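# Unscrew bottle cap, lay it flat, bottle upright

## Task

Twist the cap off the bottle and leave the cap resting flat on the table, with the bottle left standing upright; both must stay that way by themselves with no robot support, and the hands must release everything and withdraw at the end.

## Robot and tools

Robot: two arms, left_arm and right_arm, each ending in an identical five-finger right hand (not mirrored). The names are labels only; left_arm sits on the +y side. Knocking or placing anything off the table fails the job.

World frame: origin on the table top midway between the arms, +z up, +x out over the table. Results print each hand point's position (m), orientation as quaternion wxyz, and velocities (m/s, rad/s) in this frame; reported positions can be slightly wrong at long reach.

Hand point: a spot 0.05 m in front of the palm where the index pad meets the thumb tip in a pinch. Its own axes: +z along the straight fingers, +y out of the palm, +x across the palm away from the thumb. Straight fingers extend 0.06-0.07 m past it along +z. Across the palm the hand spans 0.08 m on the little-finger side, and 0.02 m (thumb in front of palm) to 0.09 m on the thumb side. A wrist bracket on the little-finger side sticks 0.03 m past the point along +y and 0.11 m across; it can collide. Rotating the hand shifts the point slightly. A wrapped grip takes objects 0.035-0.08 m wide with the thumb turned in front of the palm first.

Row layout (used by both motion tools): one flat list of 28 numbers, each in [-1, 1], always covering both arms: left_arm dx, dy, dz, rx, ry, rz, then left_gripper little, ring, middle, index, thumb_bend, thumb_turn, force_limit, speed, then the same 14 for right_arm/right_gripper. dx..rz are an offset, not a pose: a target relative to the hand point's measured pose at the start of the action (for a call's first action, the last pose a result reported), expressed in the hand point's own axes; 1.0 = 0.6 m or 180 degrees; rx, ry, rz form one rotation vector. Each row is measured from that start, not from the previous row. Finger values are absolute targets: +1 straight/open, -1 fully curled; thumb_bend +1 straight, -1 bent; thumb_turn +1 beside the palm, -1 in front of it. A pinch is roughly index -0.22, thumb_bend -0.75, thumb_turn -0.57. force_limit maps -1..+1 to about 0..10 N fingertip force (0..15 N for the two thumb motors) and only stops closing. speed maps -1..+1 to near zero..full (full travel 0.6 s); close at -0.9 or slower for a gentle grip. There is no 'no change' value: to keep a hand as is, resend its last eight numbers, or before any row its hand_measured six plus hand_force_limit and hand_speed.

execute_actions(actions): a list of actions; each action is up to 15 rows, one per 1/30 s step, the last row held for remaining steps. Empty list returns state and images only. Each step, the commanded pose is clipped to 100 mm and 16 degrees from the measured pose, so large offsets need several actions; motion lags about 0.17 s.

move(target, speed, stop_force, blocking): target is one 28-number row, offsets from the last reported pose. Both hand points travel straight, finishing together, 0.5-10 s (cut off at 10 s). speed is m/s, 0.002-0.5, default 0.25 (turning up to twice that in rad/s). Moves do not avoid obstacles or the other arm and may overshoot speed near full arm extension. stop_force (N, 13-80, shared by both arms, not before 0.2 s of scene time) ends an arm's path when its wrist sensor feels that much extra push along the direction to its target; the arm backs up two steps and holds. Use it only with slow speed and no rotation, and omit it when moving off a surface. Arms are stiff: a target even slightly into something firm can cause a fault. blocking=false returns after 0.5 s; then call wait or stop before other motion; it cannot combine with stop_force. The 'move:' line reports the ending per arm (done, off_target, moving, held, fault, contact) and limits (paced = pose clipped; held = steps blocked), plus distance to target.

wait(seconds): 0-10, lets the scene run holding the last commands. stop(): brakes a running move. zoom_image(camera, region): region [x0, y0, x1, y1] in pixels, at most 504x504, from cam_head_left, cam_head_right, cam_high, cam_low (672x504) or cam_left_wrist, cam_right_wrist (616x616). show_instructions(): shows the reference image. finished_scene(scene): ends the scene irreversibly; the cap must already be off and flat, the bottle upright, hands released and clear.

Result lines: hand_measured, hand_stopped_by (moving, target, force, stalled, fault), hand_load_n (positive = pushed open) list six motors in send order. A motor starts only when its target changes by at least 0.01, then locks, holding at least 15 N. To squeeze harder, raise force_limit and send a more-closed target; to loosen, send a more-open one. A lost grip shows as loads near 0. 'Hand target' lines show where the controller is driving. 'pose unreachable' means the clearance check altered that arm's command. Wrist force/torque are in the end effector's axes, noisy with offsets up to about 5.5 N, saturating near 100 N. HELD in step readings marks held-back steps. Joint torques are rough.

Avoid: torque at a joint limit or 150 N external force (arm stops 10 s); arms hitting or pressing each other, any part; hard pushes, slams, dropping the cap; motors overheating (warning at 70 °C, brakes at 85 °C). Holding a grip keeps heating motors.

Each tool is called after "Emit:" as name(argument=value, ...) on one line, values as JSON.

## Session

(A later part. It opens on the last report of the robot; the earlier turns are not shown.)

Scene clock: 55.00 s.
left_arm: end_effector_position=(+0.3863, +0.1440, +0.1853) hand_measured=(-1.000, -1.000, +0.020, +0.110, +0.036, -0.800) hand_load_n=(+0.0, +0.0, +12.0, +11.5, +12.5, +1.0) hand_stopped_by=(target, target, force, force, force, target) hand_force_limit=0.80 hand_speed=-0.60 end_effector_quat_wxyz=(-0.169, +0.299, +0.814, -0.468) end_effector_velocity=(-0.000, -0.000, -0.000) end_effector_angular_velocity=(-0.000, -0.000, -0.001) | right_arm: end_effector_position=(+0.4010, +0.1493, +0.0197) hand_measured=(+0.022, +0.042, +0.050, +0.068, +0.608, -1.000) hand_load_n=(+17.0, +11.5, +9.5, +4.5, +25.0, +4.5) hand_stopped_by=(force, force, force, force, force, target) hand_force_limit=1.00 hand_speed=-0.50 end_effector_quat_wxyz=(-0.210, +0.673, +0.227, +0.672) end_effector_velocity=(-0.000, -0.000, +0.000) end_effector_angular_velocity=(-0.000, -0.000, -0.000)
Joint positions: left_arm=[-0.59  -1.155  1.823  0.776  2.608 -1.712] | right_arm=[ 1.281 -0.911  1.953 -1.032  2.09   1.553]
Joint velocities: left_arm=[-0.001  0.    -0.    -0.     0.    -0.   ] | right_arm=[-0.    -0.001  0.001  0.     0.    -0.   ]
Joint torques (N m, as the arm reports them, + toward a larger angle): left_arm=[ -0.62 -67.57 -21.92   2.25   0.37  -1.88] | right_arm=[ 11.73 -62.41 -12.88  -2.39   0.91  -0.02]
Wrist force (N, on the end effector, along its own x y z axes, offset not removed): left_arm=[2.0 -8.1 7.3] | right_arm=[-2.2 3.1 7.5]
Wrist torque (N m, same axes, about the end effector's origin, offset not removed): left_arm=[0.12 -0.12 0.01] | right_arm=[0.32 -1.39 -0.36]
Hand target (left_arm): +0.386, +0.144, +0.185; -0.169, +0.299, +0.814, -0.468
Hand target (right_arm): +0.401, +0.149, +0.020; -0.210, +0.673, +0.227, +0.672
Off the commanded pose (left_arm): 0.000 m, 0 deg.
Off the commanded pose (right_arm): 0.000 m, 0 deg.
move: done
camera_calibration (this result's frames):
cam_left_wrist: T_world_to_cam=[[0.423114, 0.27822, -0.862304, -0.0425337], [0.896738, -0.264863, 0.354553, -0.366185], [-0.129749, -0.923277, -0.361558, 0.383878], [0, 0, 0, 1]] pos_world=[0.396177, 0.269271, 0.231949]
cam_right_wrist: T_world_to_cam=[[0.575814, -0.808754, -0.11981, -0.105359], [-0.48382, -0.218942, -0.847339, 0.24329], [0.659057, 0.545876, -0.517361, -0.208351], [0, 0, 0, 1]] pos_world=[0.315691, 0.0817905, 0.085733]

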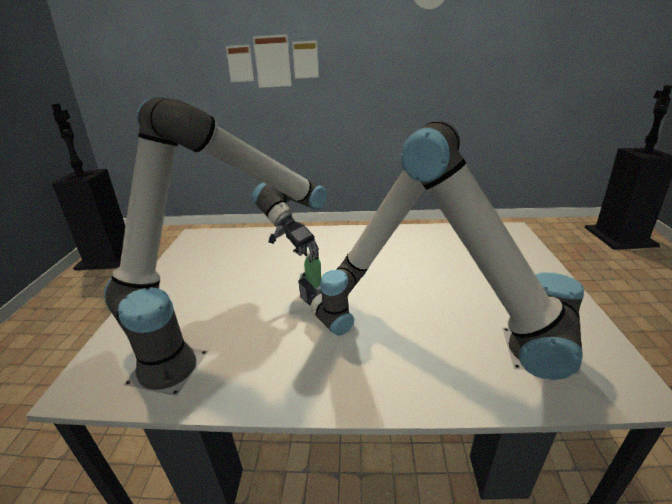

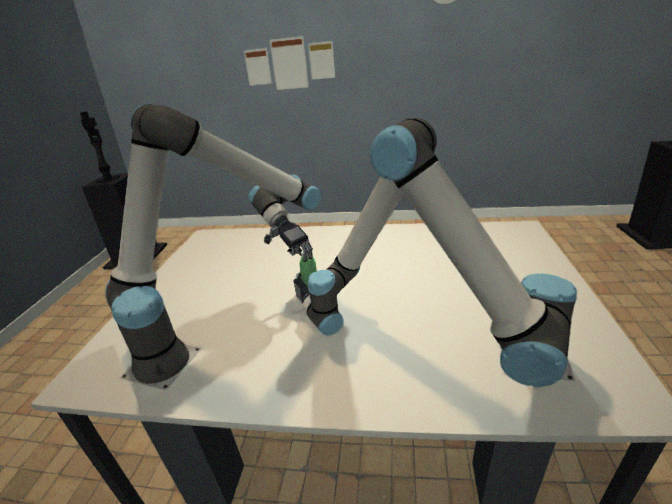

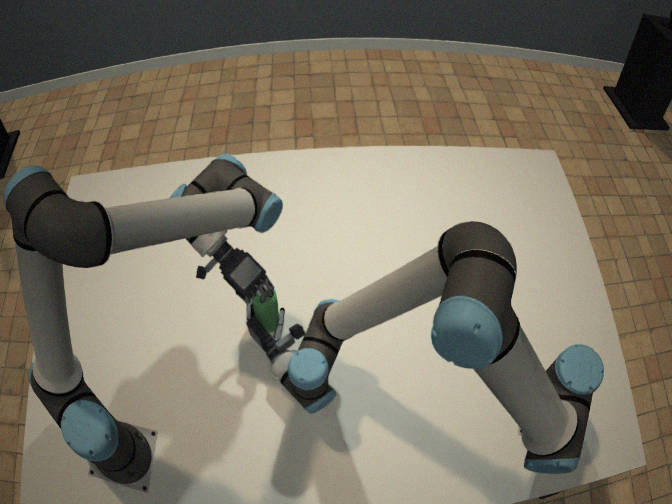

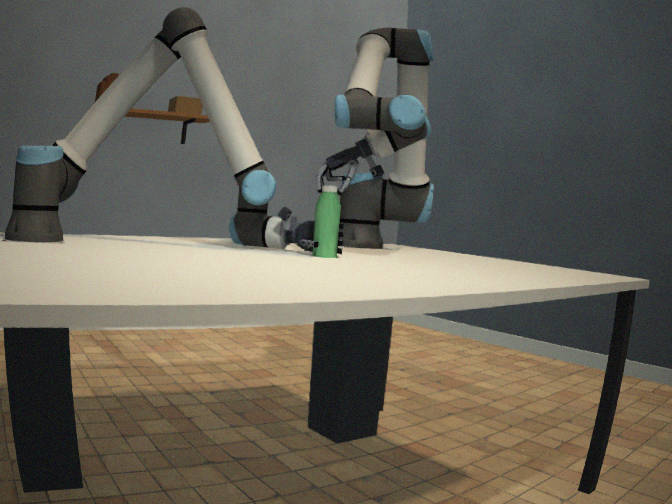

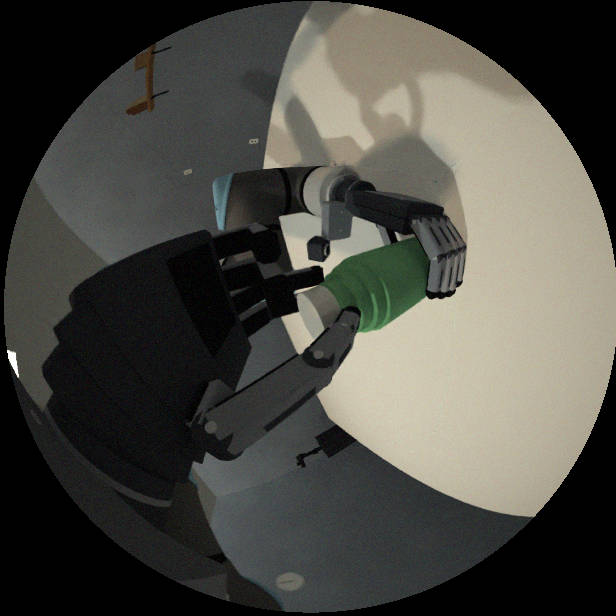

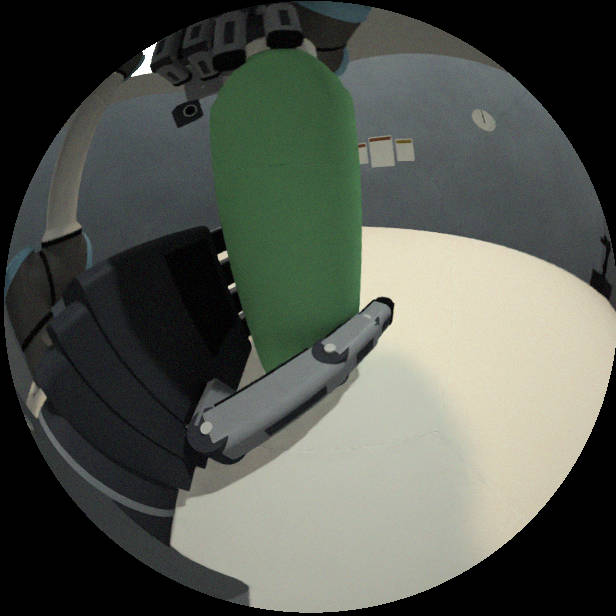

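Working. Two more cycles.

Emit:
move(target=[0,-0.007,-0.004,0,-0.58,-0.335,-1,-1,-0.6,-0.6,-0.9,-0.8,0.8,-0.6, 0,0,0,0,0,0,-1,-1,-1,-1,-0.6,-1,1,-0.5], speed=0.4)

Emit:
move(target=[0,0,0,0,0,0,-1,-1,0.45,0.45,0.35,-0.8,0.8,0.2, 0,0,0,0,0,0,-1,-1,-1,-1,-0.6,-1,1,-0.5])

Emit:
move(target=[0,0.005,0.003,0,0.58,0.335,-1,-1,0.45,0.45,0.35,-0.8,0.8,0.2, 0,0,0,0,0,0,-1,-1,-1,-1,-0.6,-1,1,-0.5], speed=0.5)

Emit:
move(target=[0,0,0,0,0,0,-1,-1,-0.6,-0.6,-0.9,-0.8,0.8,-0.6, 0,0,0,0,0,0,-1,-1,-1,-1,-0.6,-1,1,-0.5])

Emit:
move(target=[0,-0.007,-0.004,0,-0.58,-0.335,-1,-1,-0.6,-0.6,-0.9,-0.8,0.8,-0.6, 0,0,0,0,0,0,-1,-1,-1,-1,-0.6,-1,1,-0.5], speed=0.4)

Emit:
move(target=[0,0,0,0,0,0,-1,-1,0.45,0.45,0.35,-0.8,0.8,0.2, 0,0,0,0,0,0,-1,-1,-1,-1,-0.6,-1,1,-0.5])

Emit:
move(target=[0,0.005,0.003,0,0.58,0.335,-1,-1,0.45,0.45,0.35,-0.8,0.8,0.2, 0,0,0,0,0,0,-1,-1,-1,-1,-0.6,-1,1,-0.5], speed=0.5)

Emit:
move(target=[0,0,0,0,0,0,-1,-1,-0.6,-0.6,-0.9,-0.8,0.8,-0.6, 0,0,0,0,0,0,-1,-1,-1,-1,-0.6,-1,1,-0.5])

Scene clock: 58.87 s.
left_arm: end_effector_position=(+0.3866, +0.1439, +0.1904) hand_measured=(-1.000, -1.000, +0.020, +0.110, +0.040, -0.800) hand_load_n=(+0.0, +0.0, +6.0, +7.5, +14.0, +5.5) hand_stopped_by=(target, target, force, force, force, target) hand_force_limit=0.80 hand_speed=-0.60 end_effector_quat_wxyz=(-0.325, +0.557, -0.660, +0.385) end_effector_velocity=(-0.000, +0.001, -0.000) end_effector_angular_velocity=(+0.004, +0.006, +0.015) | right_arm: end_effector_position=(+0.4010, +0.1493, +0.0197) hand_measured=(+0.024, +0.042, +0.050, +0.068, +0.608, -1.000) hand_load_n=(+22.0, +15.0, +9.5, +2.0, +25.0, -1.0) hand_stopped_by=(force, force, force, force, force, target) hand_force_limit=1.00 hand_speed=-0.50 end_effector_quat_wxyz=(-0.210, +0.673, +0.228, +0.672) end_effector_velocity=(+0.000, +0.001, -0.001) end_effector_angular_velocity=(-0.000, +0.000, +0.000)
Joint positions: left_arm=[-1.278 -1.36   2.026  0.45   0.58  -4.183] | right_arm=[ 1.281 -0.911  1.953 -1.032  2.09   1.553]
Joint velocities: left_arm=[ 0.001  0.009 -0.007  0.026 -0.001 -0.028] | right_arm=[ 0.     0.002 -0.001 -0.    -0.     0.   ]
Joint torques (N m, as the arm reports them, + toward a larger angle): left_arm=[ 24.95 -27.25 -18.74   8.31  -4.86  -0.71] | right_arm=[ 12.99 -75.77 -12.99  -1.98   1.16  -0.02]
Wrist force (N, on the end effector, along its own x y z axes, offset not removed): left_arm=[20.9 -11.0 -13.7] | right_arm=[-15.8 -11.8 14.6]
Wrist torque (N m, same axes, about the end effector's origin, offset not removed): left_arm=[0.15 0.72 0.01] | right_arm=[0.62 -2.43 -1.74]
Hand target (left_arm): +0.387, +0.144, +0.190; +0.325, -0.558, +0.660, -0.385
Hand target (right_arm): +0.401, +0.149, +0.020; -0.210, +0.673, +0.227, +0.672
Off the commanded pose (left_arm): 0.000 m, 0 deg.
Off the commanded pose (right_arm): 0.000 m, 0 deg.
move: done
camera_calibration (this result's frames):
cam_left_wrist: T_world_to_cam=[[-0.442648, 0.217007, -0.870041, 0.306722], [-0.230943, 0.909953, 0.344458, -0.0994932], [0.866446, 0.353403, -0.352673, -0.184865], [0, 0, 0, 1]] pos_world=[0.272969, 0.0893054, 0.235935]
cam_right_wrist: T_world_to_cam=[[0.575811, -0.808763, -0.11977, -0.105368], [-0.483848, -0.219005, -0.847306, 0.243274], [0.65904, 0.545838, -0.517424, -0.208346], [0, 0, 0, 1]] pos_world=[0.315688, 0.0817839, 0.0857049]

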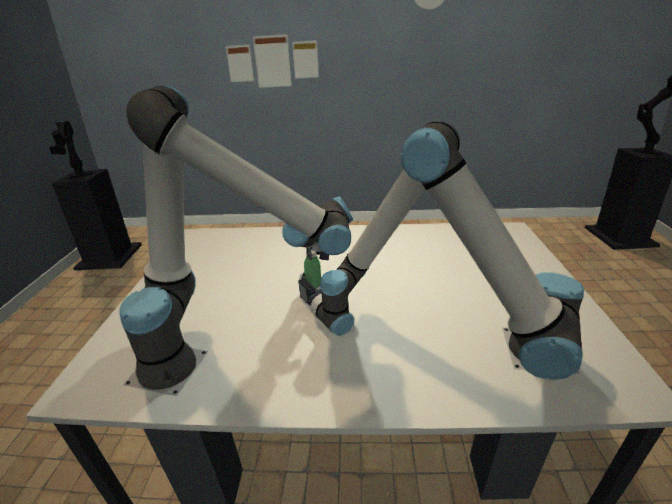

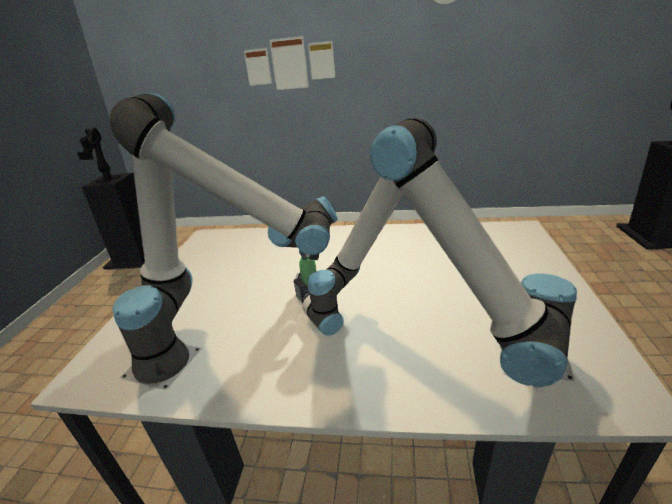

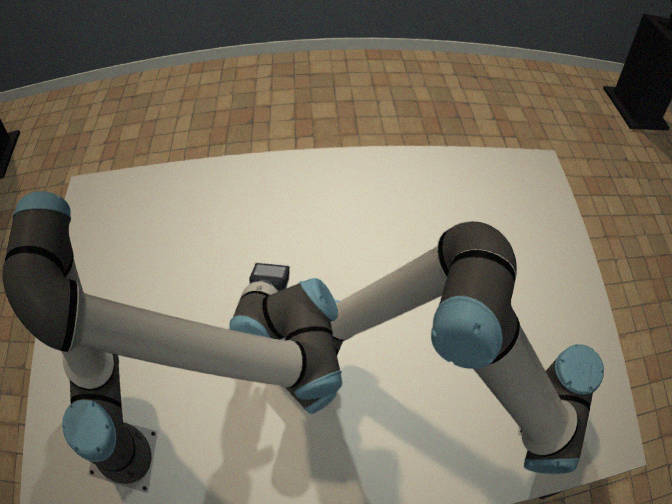

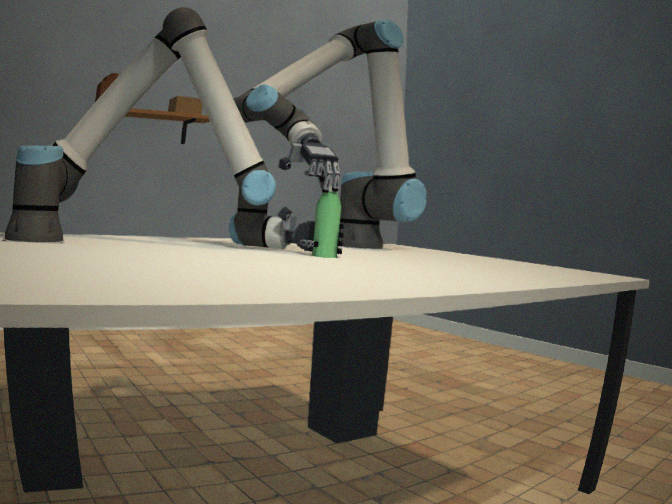

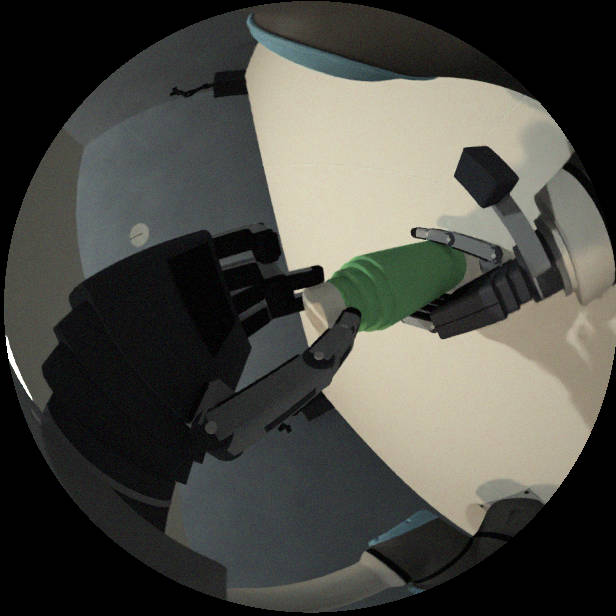

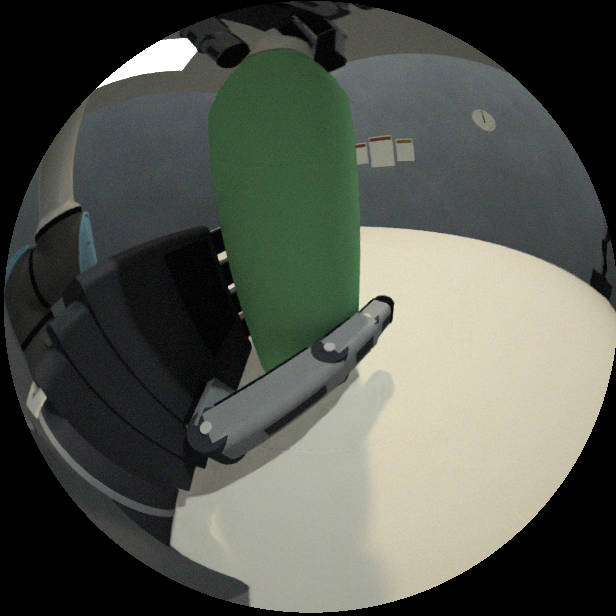

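Scene clock: 59.40 s.
left_arm: end_effector_position=(+0.3866, +0.1440, +0.1904) hand_measured=(-1.000, -1.000, +0.450, +0.450, +0.350, -0.800) hand_load_n=(+0.0, +0.0, +0.0, +0.0, +0.0, +0.0) hand_stopped_by=(target, target, target, target, target, target) hand_force_limit=0.80 hand_speed=0.20 end_effector_quat_wxyz=(-0.325, +0.557, -0.660, +0.385) end_effector_velocity=(-0.000, -0.000, -0.000) end_effector_angular_velocity=(+0.001, +0.000, -0.000) | right_arm: end_effector_position=(+0.4010, +0.1493, +0.0197) hand_measured=(+0.024, +0.042, +0.050, +0.068, +0.608, -1.000) hand_load_n=(+11.0, +8.0, +7.5, +4.5, +24.0, +7.0) hand_stopped_by=(force, force, force, force, force, target) hand_force_limit=1.00 hand_speed=-0.50 end_effector_quat_wxyz=(-0.210, +0.673, +0.228, +0.672) end_effector_velocity=(-0.000, -0.000, -0.001) end_effector_angular_velocity=(-0.003, +0.001, -0.000)
Joint positions: left_arm=[-1.278 -1.36   2.026  0.45   0.58  -4.183] | right_arm=[ 1.281 -0.911  1.953 -1.032  2.09   1.553]
Joint velocities: left_arm=[-0.     0.001  0.    -0.     0.     0.   ] | right_arm=[ 0.     0.001 -0.001  0.003  0.    -0.   ]
Joint torques (N m, as the arm reports them, + toward a larger angle): left_arm=[ -1.04 -53.97 -23.05   1.24  -2.57   1.65] | right_arm=[ 11.73 -74.69 -12.26  -2.61   1.17   0.28]
Wrist force (N, on the end effector, along its own x y z axes, offset not removed): left_arm=[-0.2 -0.4 -1.5] | right_arm=[12.4 0.1 -8.1]
Wrist torque (N m, same axes, about the end effector's origin, offset not removed): left_arm=[-0.17 0.13 -0.02] | right_arm=[0.09 0.02 -0.18]
Hand target (left_arm): +0.387, +0.144, +0.190; +0.325, -0.557, +0.660, -0.385
Hand target (right_arm): +0.401, +0.149, +0.020; -0.210, +0.673, +0.228, +0.672
Off the commanded pose (left_arm): 0.000 m, 0 deg.
Off the commanded pose (right_arm): 0.000 m, 0 deg.
move: done
camera_calibration (this result's frames):
cam_left_wrist: T_world_to_cam=[[-0.442649, 0.217031, -0.870034, 0.306727], [-0.231099, 0.90988, 0.344547, -0.0994921], [0.866404, 0.353577, -0.352601, -0.184963], [0, 0, 0, 1]] pos_world=[0.273033, 0.0893556, 0.235924]
cam_right_wrist: T_world_to_cam=[[0.575811, -0.808762, -0.11977, -0.105367], [-0.483847, -0.219004, -0.847307, 0.243275], [0.65904, 0.545839, -0.517423, -0.208345], [0, 0, 0, 1]] pos_world=[0.315687, 0.0817842, 0.0857061]

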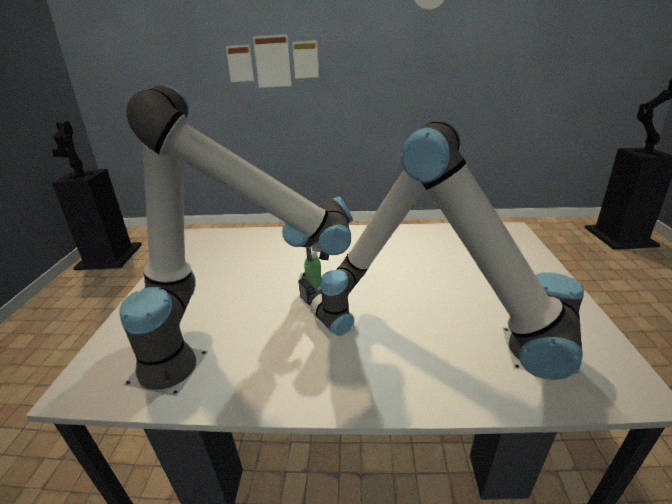

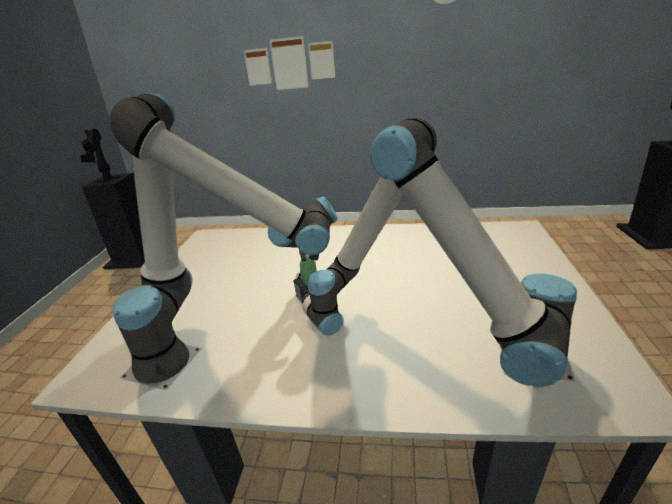

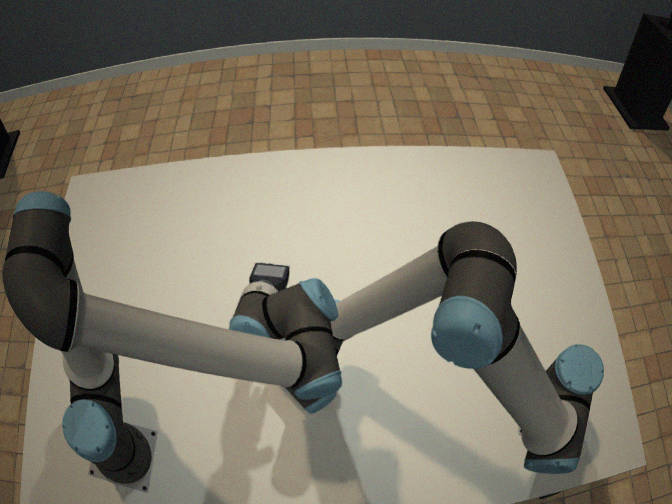

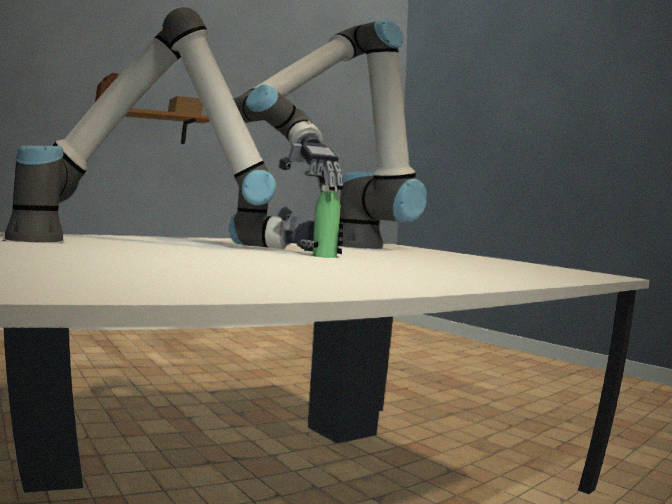

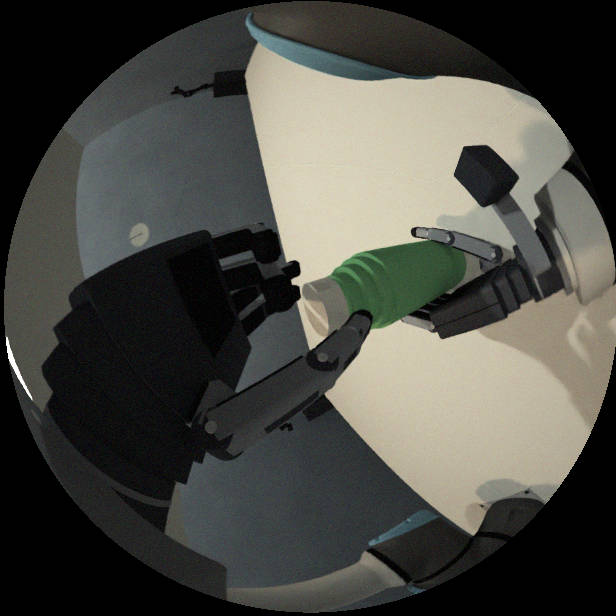

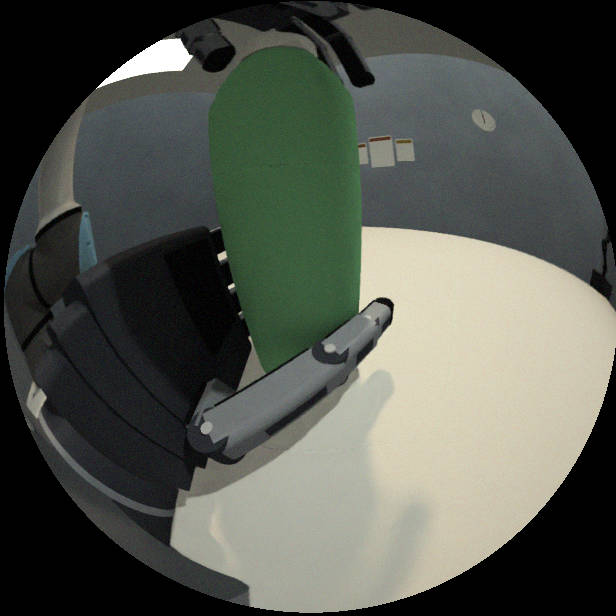

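Scene clock: 62.47 s.
left_arm: end_effector_position=(+0.3864, +0.1439, +0.1868) hand_measured=(-1.000, -1.000, +0.450, +0.450, +0.350, -0.800) hand_load_n=(+0.0, +0.0, +0.0, +0.0, +0.0, +0.0) hand_stopped_by=(target, target, target, target, target, target) hand_force_limit=0.80 hand_speed=0.20 end_effector_quat_wxyz=(-0.168, +0.299, +0.814, -0.468) end_effector_velocity=(+0.000, +0.001, -0.000) end_effector_angular_velocity=(+0.006, +0.000, -0.016) | right_arm: end_effector_position=(+0.4010, +0.1493, +0.0197) hand_measured=(+0.024, +0.042, +0.050, +0.068, +0.608, -1.000) hand_load_n=(+11.0, +8.0, +7.5, +4.5, +24.0, +7.0) hand_stopped_by=(force, force, force, force, force, target) hand_force_limit=1.00 hand_speed=-0.50 end_effector_quat_wxyz=(-0.210, +0.673, +0.228, +0.672) end_effector_velocity=(+0.000, -0.001, -0.002) end_effector_angular_velocity=(-0.003, +0.001, -0.000)
Joint positions: left_arm=[-0.59  -1.157  1.823  0.777  2.608 -1.712] | right_arm=[ 1.281 -0.911  1.953 -1.032  2.09   1.553]
Joint velocities: left_arm=[ 0.001  0.009 -0.007  0.031 -0.002  0.034] | right_arm=[-0.     0.002 -0.     0.001  0.    -0.   ]
Joint torques (N m, as the arm reports them, + toward a larger angle): left_arm=[ 10.44 -49.08 -36.33   4.85  -1.03   1.44] | right_arm=[ 14.44 -73.25 -13.45  -2.32   0.96   0.39]
Wrist force (N, on the end effector, along its own x y z axes, offset not removed): left_arm=[0.1 0.5 -3.9] | right_arm=[15.6 -1.2 -0.4]
Wrist torque (N m, same axes, about the end effector's origin, offset not removed): left_arm=[0.13 0.24 0.13] | right_arm=[-0.36 -0.85 -0.13]
Hand target (left_arm): +0.386, +0.144, +0.187; -0.169, +0.300, +0.814, -0.468
Hand target (right_arm): +0.401, +0.149, +0.020; -0.210, +0.673, +0.228, +0.672
Off the commanded pose (left_arm): 0.000 m, 0 deg.
Off the commanded pose (right_arm): 0.000 m, 0 deg.
move: done; limits=paced
camera_calibration (this result's frames):
cam_left_wrist: T_world_to_cam=[[0.423787, 0.277439, -0.862225, -0.0414219], [0.896501, -0.264255, 0.355605, -0.367024], [-0.129189, -0.923687, -0.360712, 0.384012], [0, 0, 0, 1]] pos_world=[0.396202, 0.269211, 0.233318]
cam_right_wrist: T_world_to_cam=[[0.575811, -0.808763, -0.11977, -0.105367], [-0.483847, -0.219004, -0.847307, 0.243275], [0.65904, 0.545839, -0.517422, -0.208345], [0, 0, 0, 1]] pos_world=[0.315687, 0.0817843, 0.0857063]

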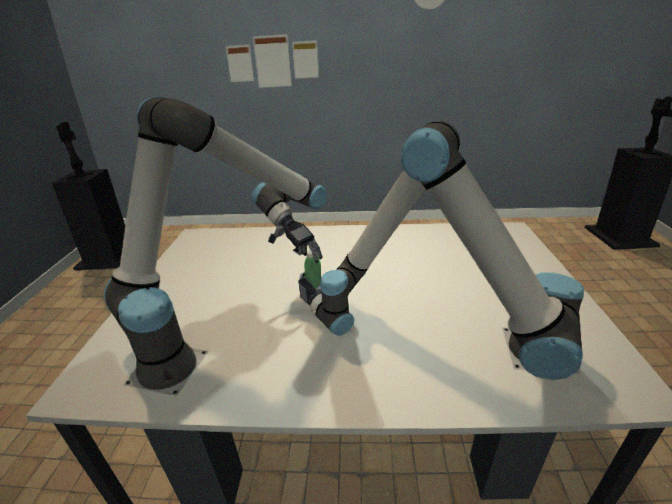

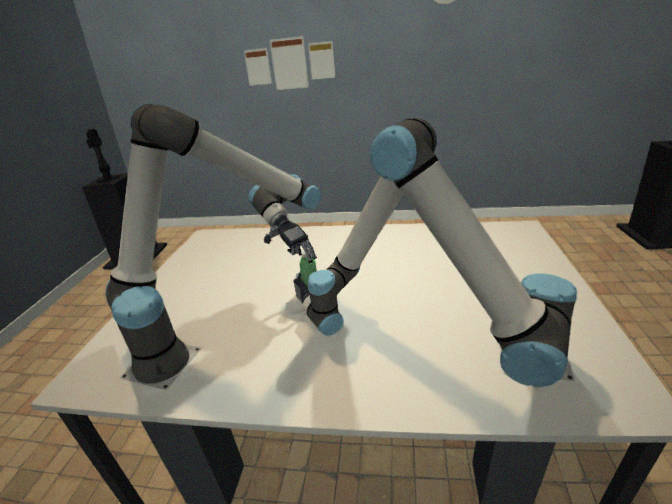

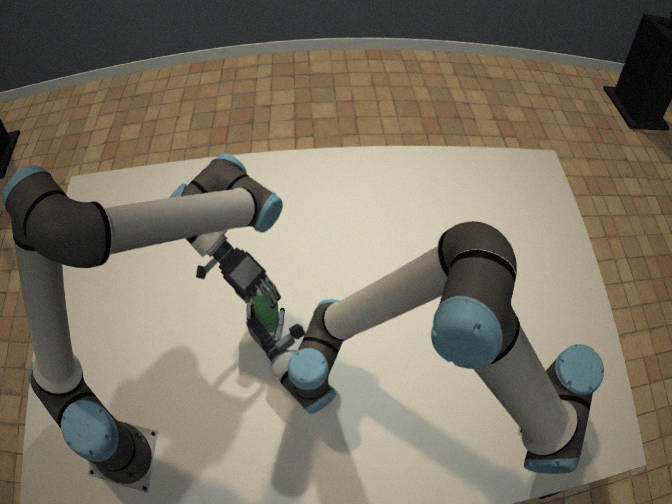

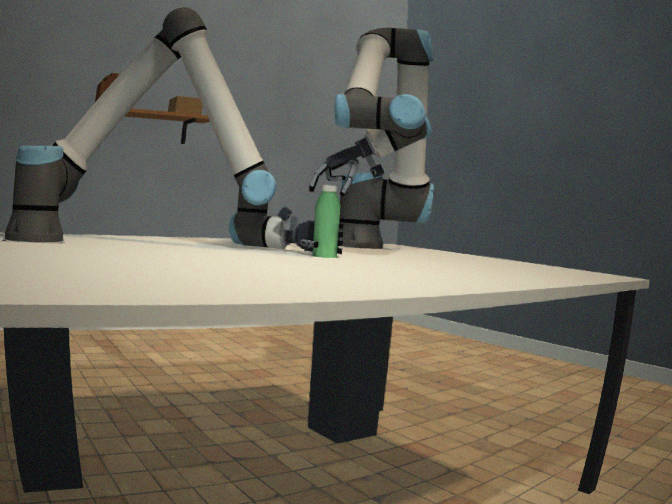

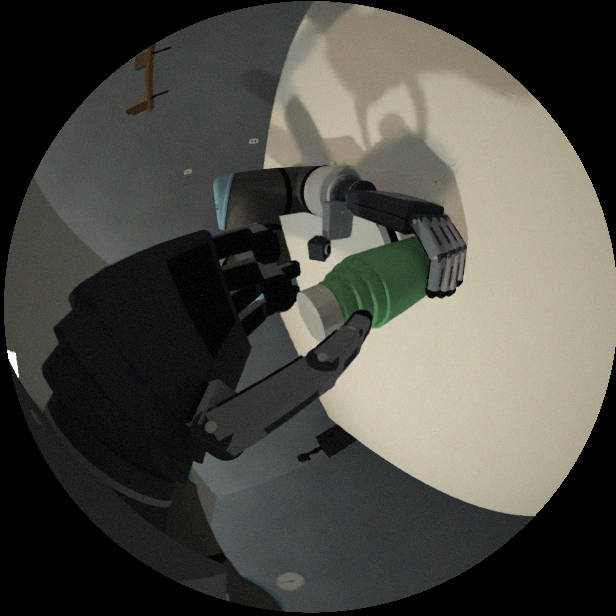

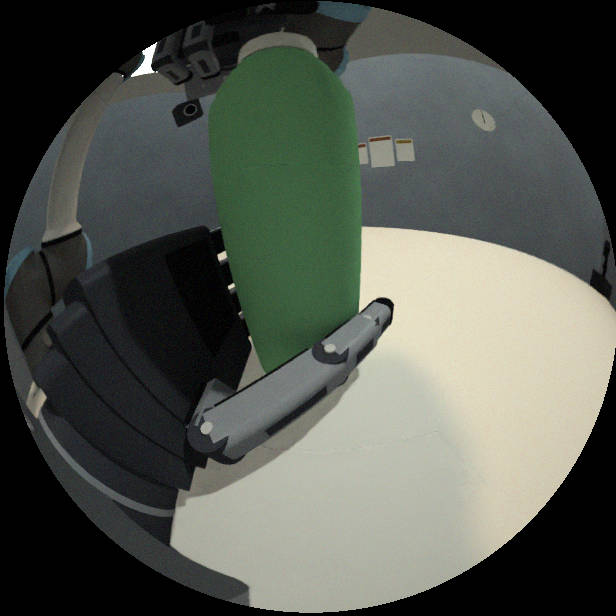

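Scene clock: 63.57 s.
left_arm: end_effector_position=(+0.3864, +0.1439, +0.1868) hand_measured=(-1.000, -1.000, +0.016, +0.106, +0.038, -0.800) hand_load_n=(+0.0, +0.0, +12.0, +12.5, +13.5, +1.5) hand_stopped_by=(target, target, force, force, force, target) hand_force_limit=0.80 hand_speed=-0.60 end_effector_quat_wxyz=(-0.168, +0.299, +0.814, -0.468) end_effector_velocity=(+0.000, +0.000, -0.000) end_effector_angular_velocity=(-0.000, -0.001, +0.000) | right_arm: end_effector_position=(+0.4010, +0.1493, +0.0197) hand_measured=(+0.024, +0.042, +0.050, +0.068, +0.608, -1.000) hand_load_n=(+16.5, +12.0, +9.0, +4.0, +23.5, +3.5) hand_stopped_by=(force, force, force, force, force, target) hand_force_limit=1.00 hand_speed=-0.50 end_effector_quat_wxyz=(-0.210, +0.673, +0.228, +0.672) end_effector_velocity=(-0.000, -0.001, -0.001) end_effector_angular_velocity=(-0.001, +0.000, -0.000)
Joint positions: left_arm=[-0.59  -1.157  1.823  0.777  2.608 -1.712] | right_arm=[ 1.281 -0.911  1.953 -1.032  2.09   1.553]
Joint velocities: left_arm=[ 0.     0.     0.    -0.001 -0.     0.   ] | right_arm=[-0.     0.001  0.001 -0.001 -0.    -0.   ]
Joint torques (N m, as the arm reports them, + toward a larger angle): left_arm=[ -0.29 -70.04 -24.03   2.28   1.74  -1.87] | right_arm=[ 13.76 -72.15 -11.83  -2.22   0.81  -0.17]
Wrist force (N, on the end effector, along its own x y z axes, offset not removed): left_arm=[1.8 -7.9 8.2] | right_arm=[1.1 -5.2 6.5]
Wrist torque (N m, same axes, about the end effector's origin, offset not removed): left_arm=[-0.16 -0.10 -0.08] | right_arm=[-0.43 -1.38 -0.50]
Hand target (left_arm): +0.386, +0.144, +0.187; -0.168, +0.299, +0.814, -0.468
Hand target (right_arm): +0.401, +0.149, +0.020; -0.210, +0.673, +0.228, +0.672
Off the commanded pose (left_arm): 0.000 m, 0 deg.
Off the commanded pose (right_arm): 0.000 m, 0 deg.
move: done
camera_calibration (this result's frames):
cam_left_wrist: T_world_to_cam=[[0.42377, 0.277477, -0.862221, -0.0414419], [0.896514, -0.264233, 0.35559, -0.367026], [-0.129159, -0.923682, -0.360736, 0.384022], [0, 0, 0, 1]] pos_world=[0.396206, 0.269233, 0.233309]
cam_right_wrist: T_world_to_cam=[[0.575811, -0.808762, -0.11977, -0.105367], [-0.483847, -0.219004, -0.847307, 0.243275], [0.65904, 0.545839, -0.517422, -0.208345], [0, 0, 0, 1]] pos_world=[0.315687, 0.0817842, 0.0857062]

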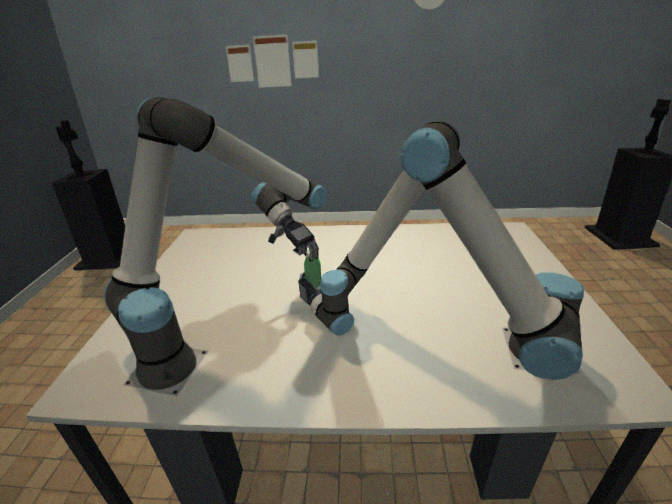

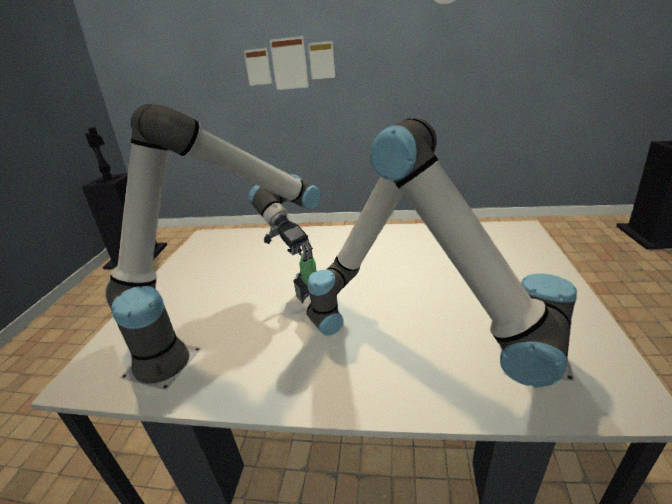

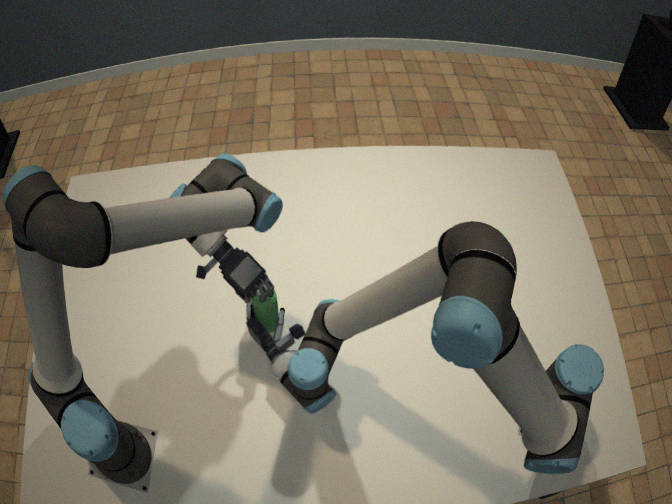

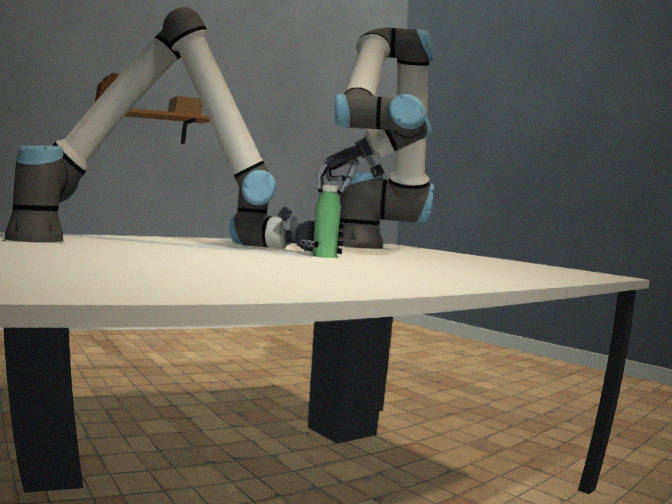

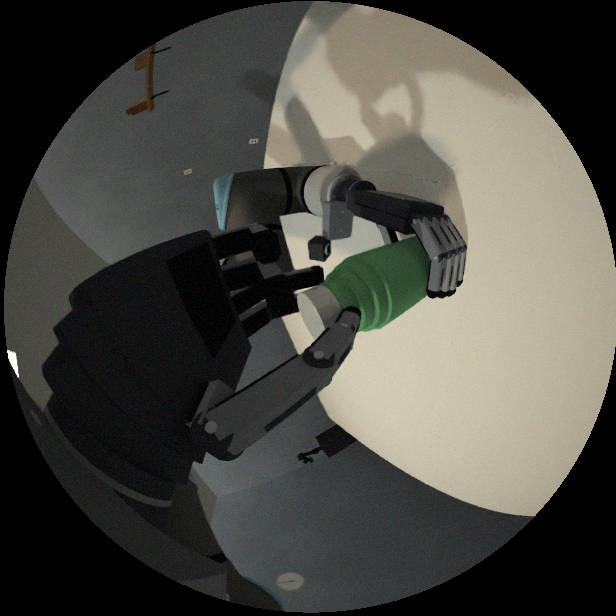

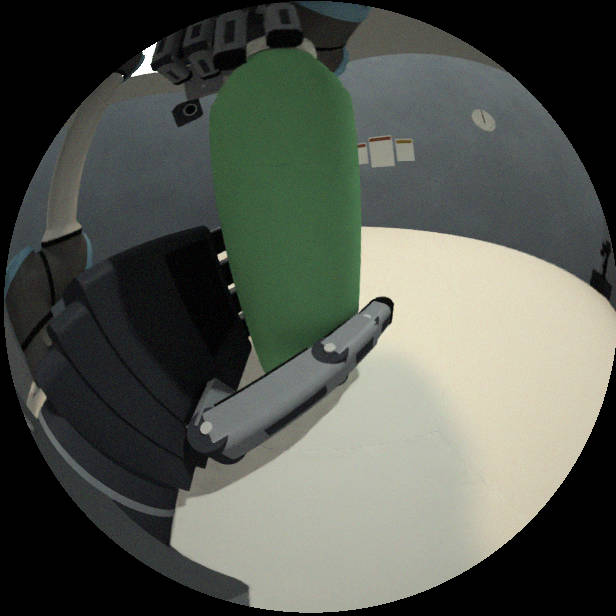

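Scene clock: 66.97 s.
left_arm: end_effector_position=(+0.3867, +0.1439, +0.1918) hand_measured=(-1.000, -1.000, +0.016, +0.106, +0.042, -0.800) hand_load_n=(+0.0, +0.0, +10.0, +8.0, +15.0, +3.5) hand_stopped_by=(target, target, force, force, force, target) hand_force_limit=0.80 hand_speed=-0.60 end_effector_quat_wxyz=(-0.325, +0.557, -0.660, +0.386) end_effector_velocity=(-0.001, +0.000, -0.001) end_effector_angular_velocity=(+0.003, +0.006, +0.015) | right_arm: end_effector_position=(+0.4010, +0.1493, +0.0197) hand_measured=(+0.024, +0.042, +0.050, +0.068, +0.608, -1.000) hand_load_n=(+19.0, +13.5, +9.0, +2.5, +23.0, +1.0) hand_stopped_by=(force, force, force, force, force, target) hand_force_limit=1.00 hand_speed=-0.50 end_effector_quat_wxyz=(-0.210, +0.673, +0.228, +0.672) end_effector_velocity=(-0.000, -0.000, +0.000) end_effector_angular_velocity=(-0.000, +0.000, -0.000)
Joint positions: left_arm=[-1.278 -1.362  2.025  0.452  0.579 -4.183] | right_arm=[ 1.281 -0.911  1.953 -1.032  2.09   1.553]
Joint velocities: left_arm=[ 0.     0.01  -0.007  0.025 -0.001 -0.028] | right_arm=[-0.    -0.001  0.     0.001  0.     0.   ]
Joint torques (N m, as the arm reports them, + toward a larger angle): left_arm=[ 21.66 -29.23 -21.79   7.18  -4.51  -1.38] | right_arm=[ 13.03 -70.6  -13.47  -1.87   1.39  -0.18]
Wrist force (N, on the end effector, along its own x y z axes, offset not removed): left_arm=[18.6 -10.6 -14.8] | right_arm=[-13.9 -16.8 15.6]
Wrist torque (N m, same axes, about the end effector's origin, offset not removed): left_arm=[0.28 0.28 0.02] | right_arm=[-1.05 -1.91 -1.81]
Hand target (left_arm): +0.387, +0.144, +0.192; +0.325, -0.558, +0.660, -0.385
Hand target (right_arm): +0.401, +0.149, +0.020; -0.210, +0.673, +0.228, +0.672
Off the commanded pose (left_arm): 0.000 m, 0 deg.
Off the commanded pose (right_arm): 0.000 m, 0 deg.
move: done
camera_calibration (this result's frames):
cam_left_wrist: T_world_to_cam=[[-0.441972, 0.216003, -0.870634, 0.30806], [-0.231512, 0.910226, 0.343352, -0.0995154], [0.866639, 0.353314, -0.352287, -0.184546], [0, 0, 0, 1]] pos_world=[0.27305, 0.0892424, 0.237363]
cam_right_wrist: T_world_to_cam=[[0.575809, -0.808767, -0.11975, -0.105371], [-0.483861, -0.219035, -0.847291, 0.24327], [0.659031, 0.54582, -0.517453, -0.208341], [0, 0, 0, 1]] pos_world=[0.315686, 0.0817811, 0.0856958]

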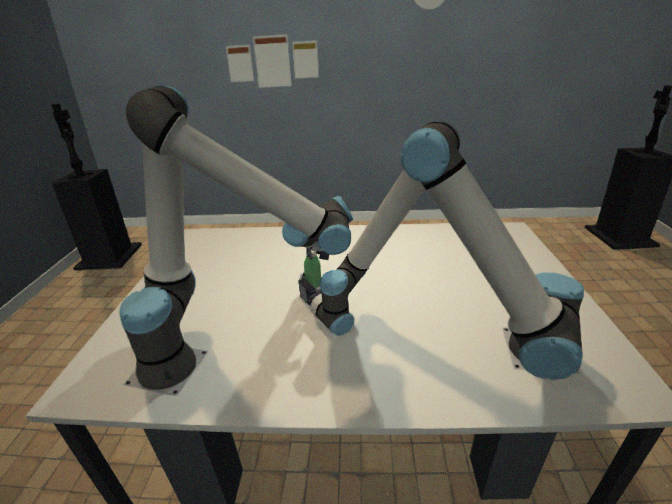

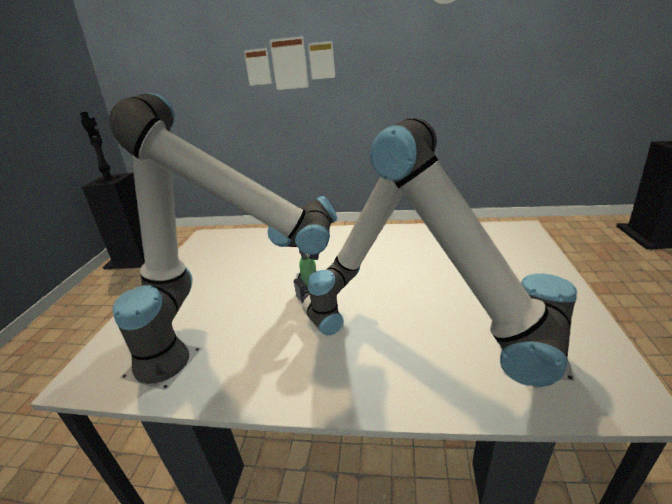

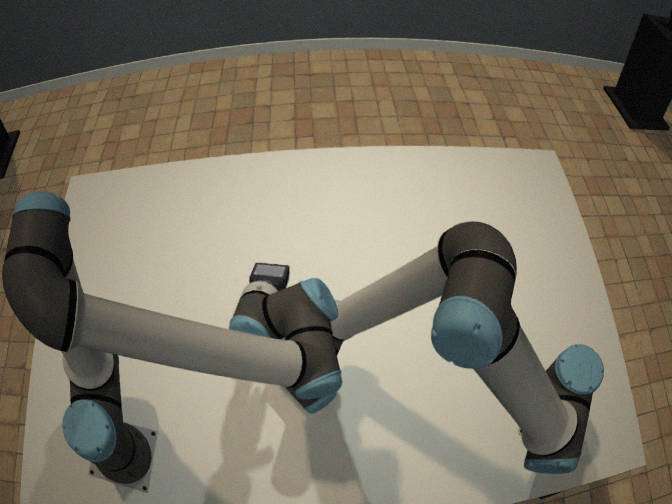

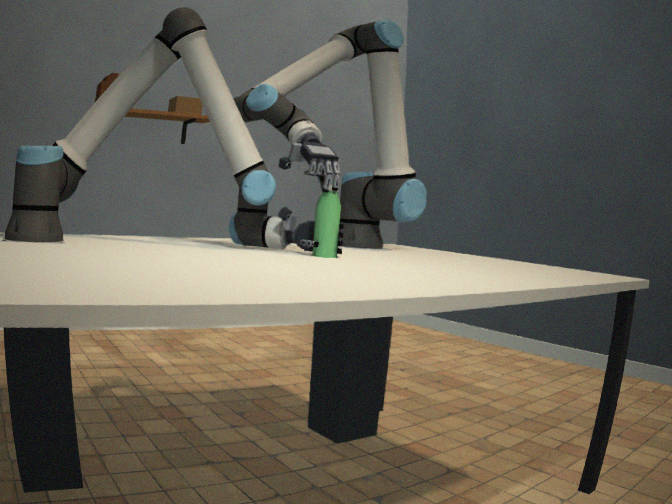

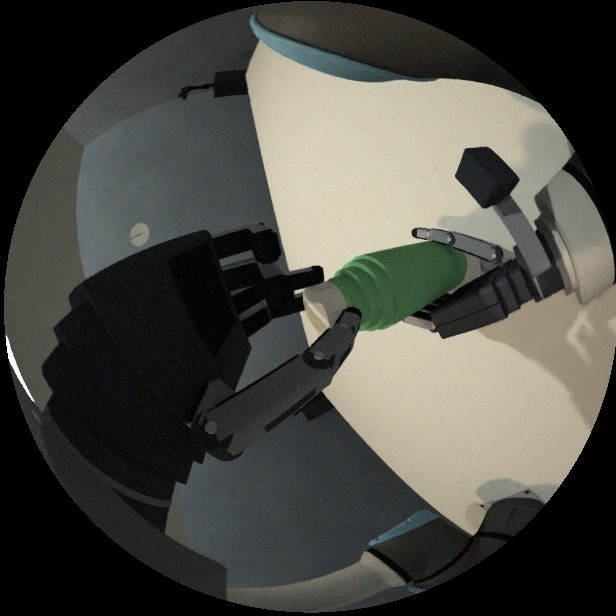

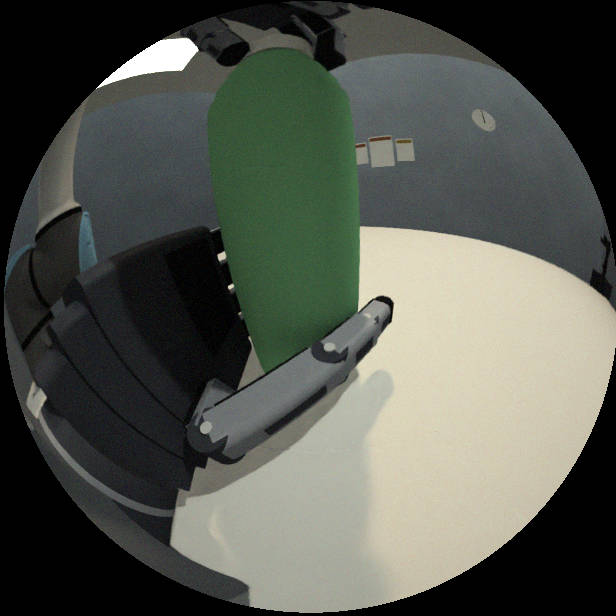

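Scene clock: 67.50 s.
left_arm: end_effector_position=(+0.3867, +0.1439, +0.1918) hand_measured=(-1.000, -1.000, +0.450, +0.450, +0.350, -0.800) hand_load_n=(+0.0, +0.0, +0.0, +0.0, +0.0, +0.0) hand_stopped_by=(target, target, target, target, target, target) hand_force_limit=0.80 hand_speed=0.20 end_effector_quat_wxyz=(-0.325, +0.557, -0.660, +0.386) end_effector_velocity=(+0.000, +0.001, +0.000) end_effector_angular_velocity=(+0.001, -0.001, +0.001) | right_arm: end_effector_position=(+0.4010, +0.1493, +0.0197) hand_measured=(+0.024, +0.042, +0.050, +0.068, +0.608, -1.000) hand_load_n=(+11.0, +7.5, +6.5, +4.0, +22.5, +7.0) hand_stopped_by=(force, force, force, force, force, target) hand_force_limit=1.00 hand_speed=-0.50 end_effector_quat_wxyz=(-0.210, +0.673, +0.228, +0.672) end_effector_velocity=(-0.000, -0.000, -0.001) end_effector_angular_velocity=(-0.002, +0.001, -0.000)
Joint positions: left_arm=[-1.278 -1.362  2.025  0.452  0.579 -4.184] | right_arm=[ 1.281 -0.911  1.953 -1.032  2.09   1.553]
Joint velocities: left_arm=[ 0.    -0.     0.     0.    -0.001  0.   ] | right_arm=[ 0.     0.    -0.     0.002  0.     0.   ]
Joint torques (N m, as the arm reports them, + toward a larger angle): left_arm=[  0.79 -55.53 -23.22   1.14  -1.76   1.7 ] | right_arm=[ 12.9  -72.03 -13.05  -1.77   0.62  -0.17]
Wrist force (N, on the end effector, along its own x y z axes, offset not removed): left_arm=[0.7 0.0 -4.8] | right_arm=[13.2 3.8 -9.1]
Wrist torque (N m, same axes, about the end effector's origin, offset not removed): left_arm=[0.05 0.06 0.07] | right_arm=[0.57 -0.08 0.14]
Hand target (left_arm): +0.387, +0.144, +0.192; +0.325, -0.557, +0.660, -0.386
Hand target (right_arm): +0.401, +0.149, +0.020; -0.210, +0.673, +0.228, +0.672
Off the commanded pose (left_arm): 0.000 m, 0 deg.
Off the commanded pose (right_arm): 0.000 m, 0 deg.
move: done
camera_calibration (this result's frames):
cam_left_wrist: T_world_to_cam=[[-0.441968, 0.216023, -0.870631, 0.308062], [-0.23165, 0.910163, 0.343427, -0.0995099], [0.866604, 0.353466, -0.352221, -0.184632], [0, 0, 0, 1]] pos_world=[0.273105, 0.0892827, 0.237352]
cam_right_wrist: T_world_to_cam=[[0.575809, -0.808767, -0.11975, -0.105371], [-0.483861, -0.219035, -0.847291, 0.24327], [0.659031, 0.54582, -0.517453, -0.208341], [0, 0, 0, 1]] pos_world=[0.315686, 0.081781, 0.0856957]

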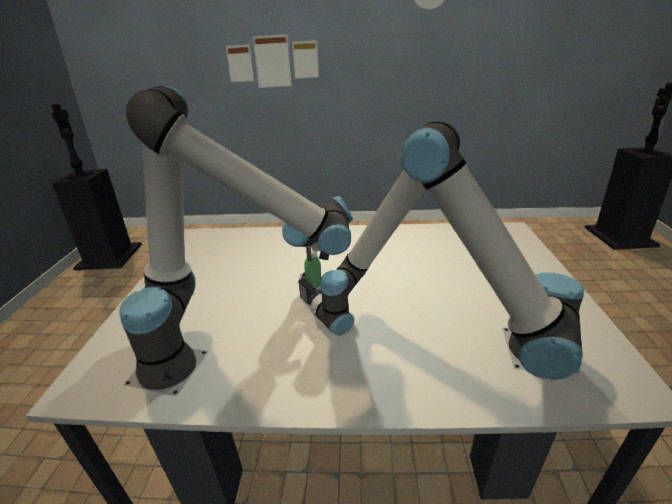

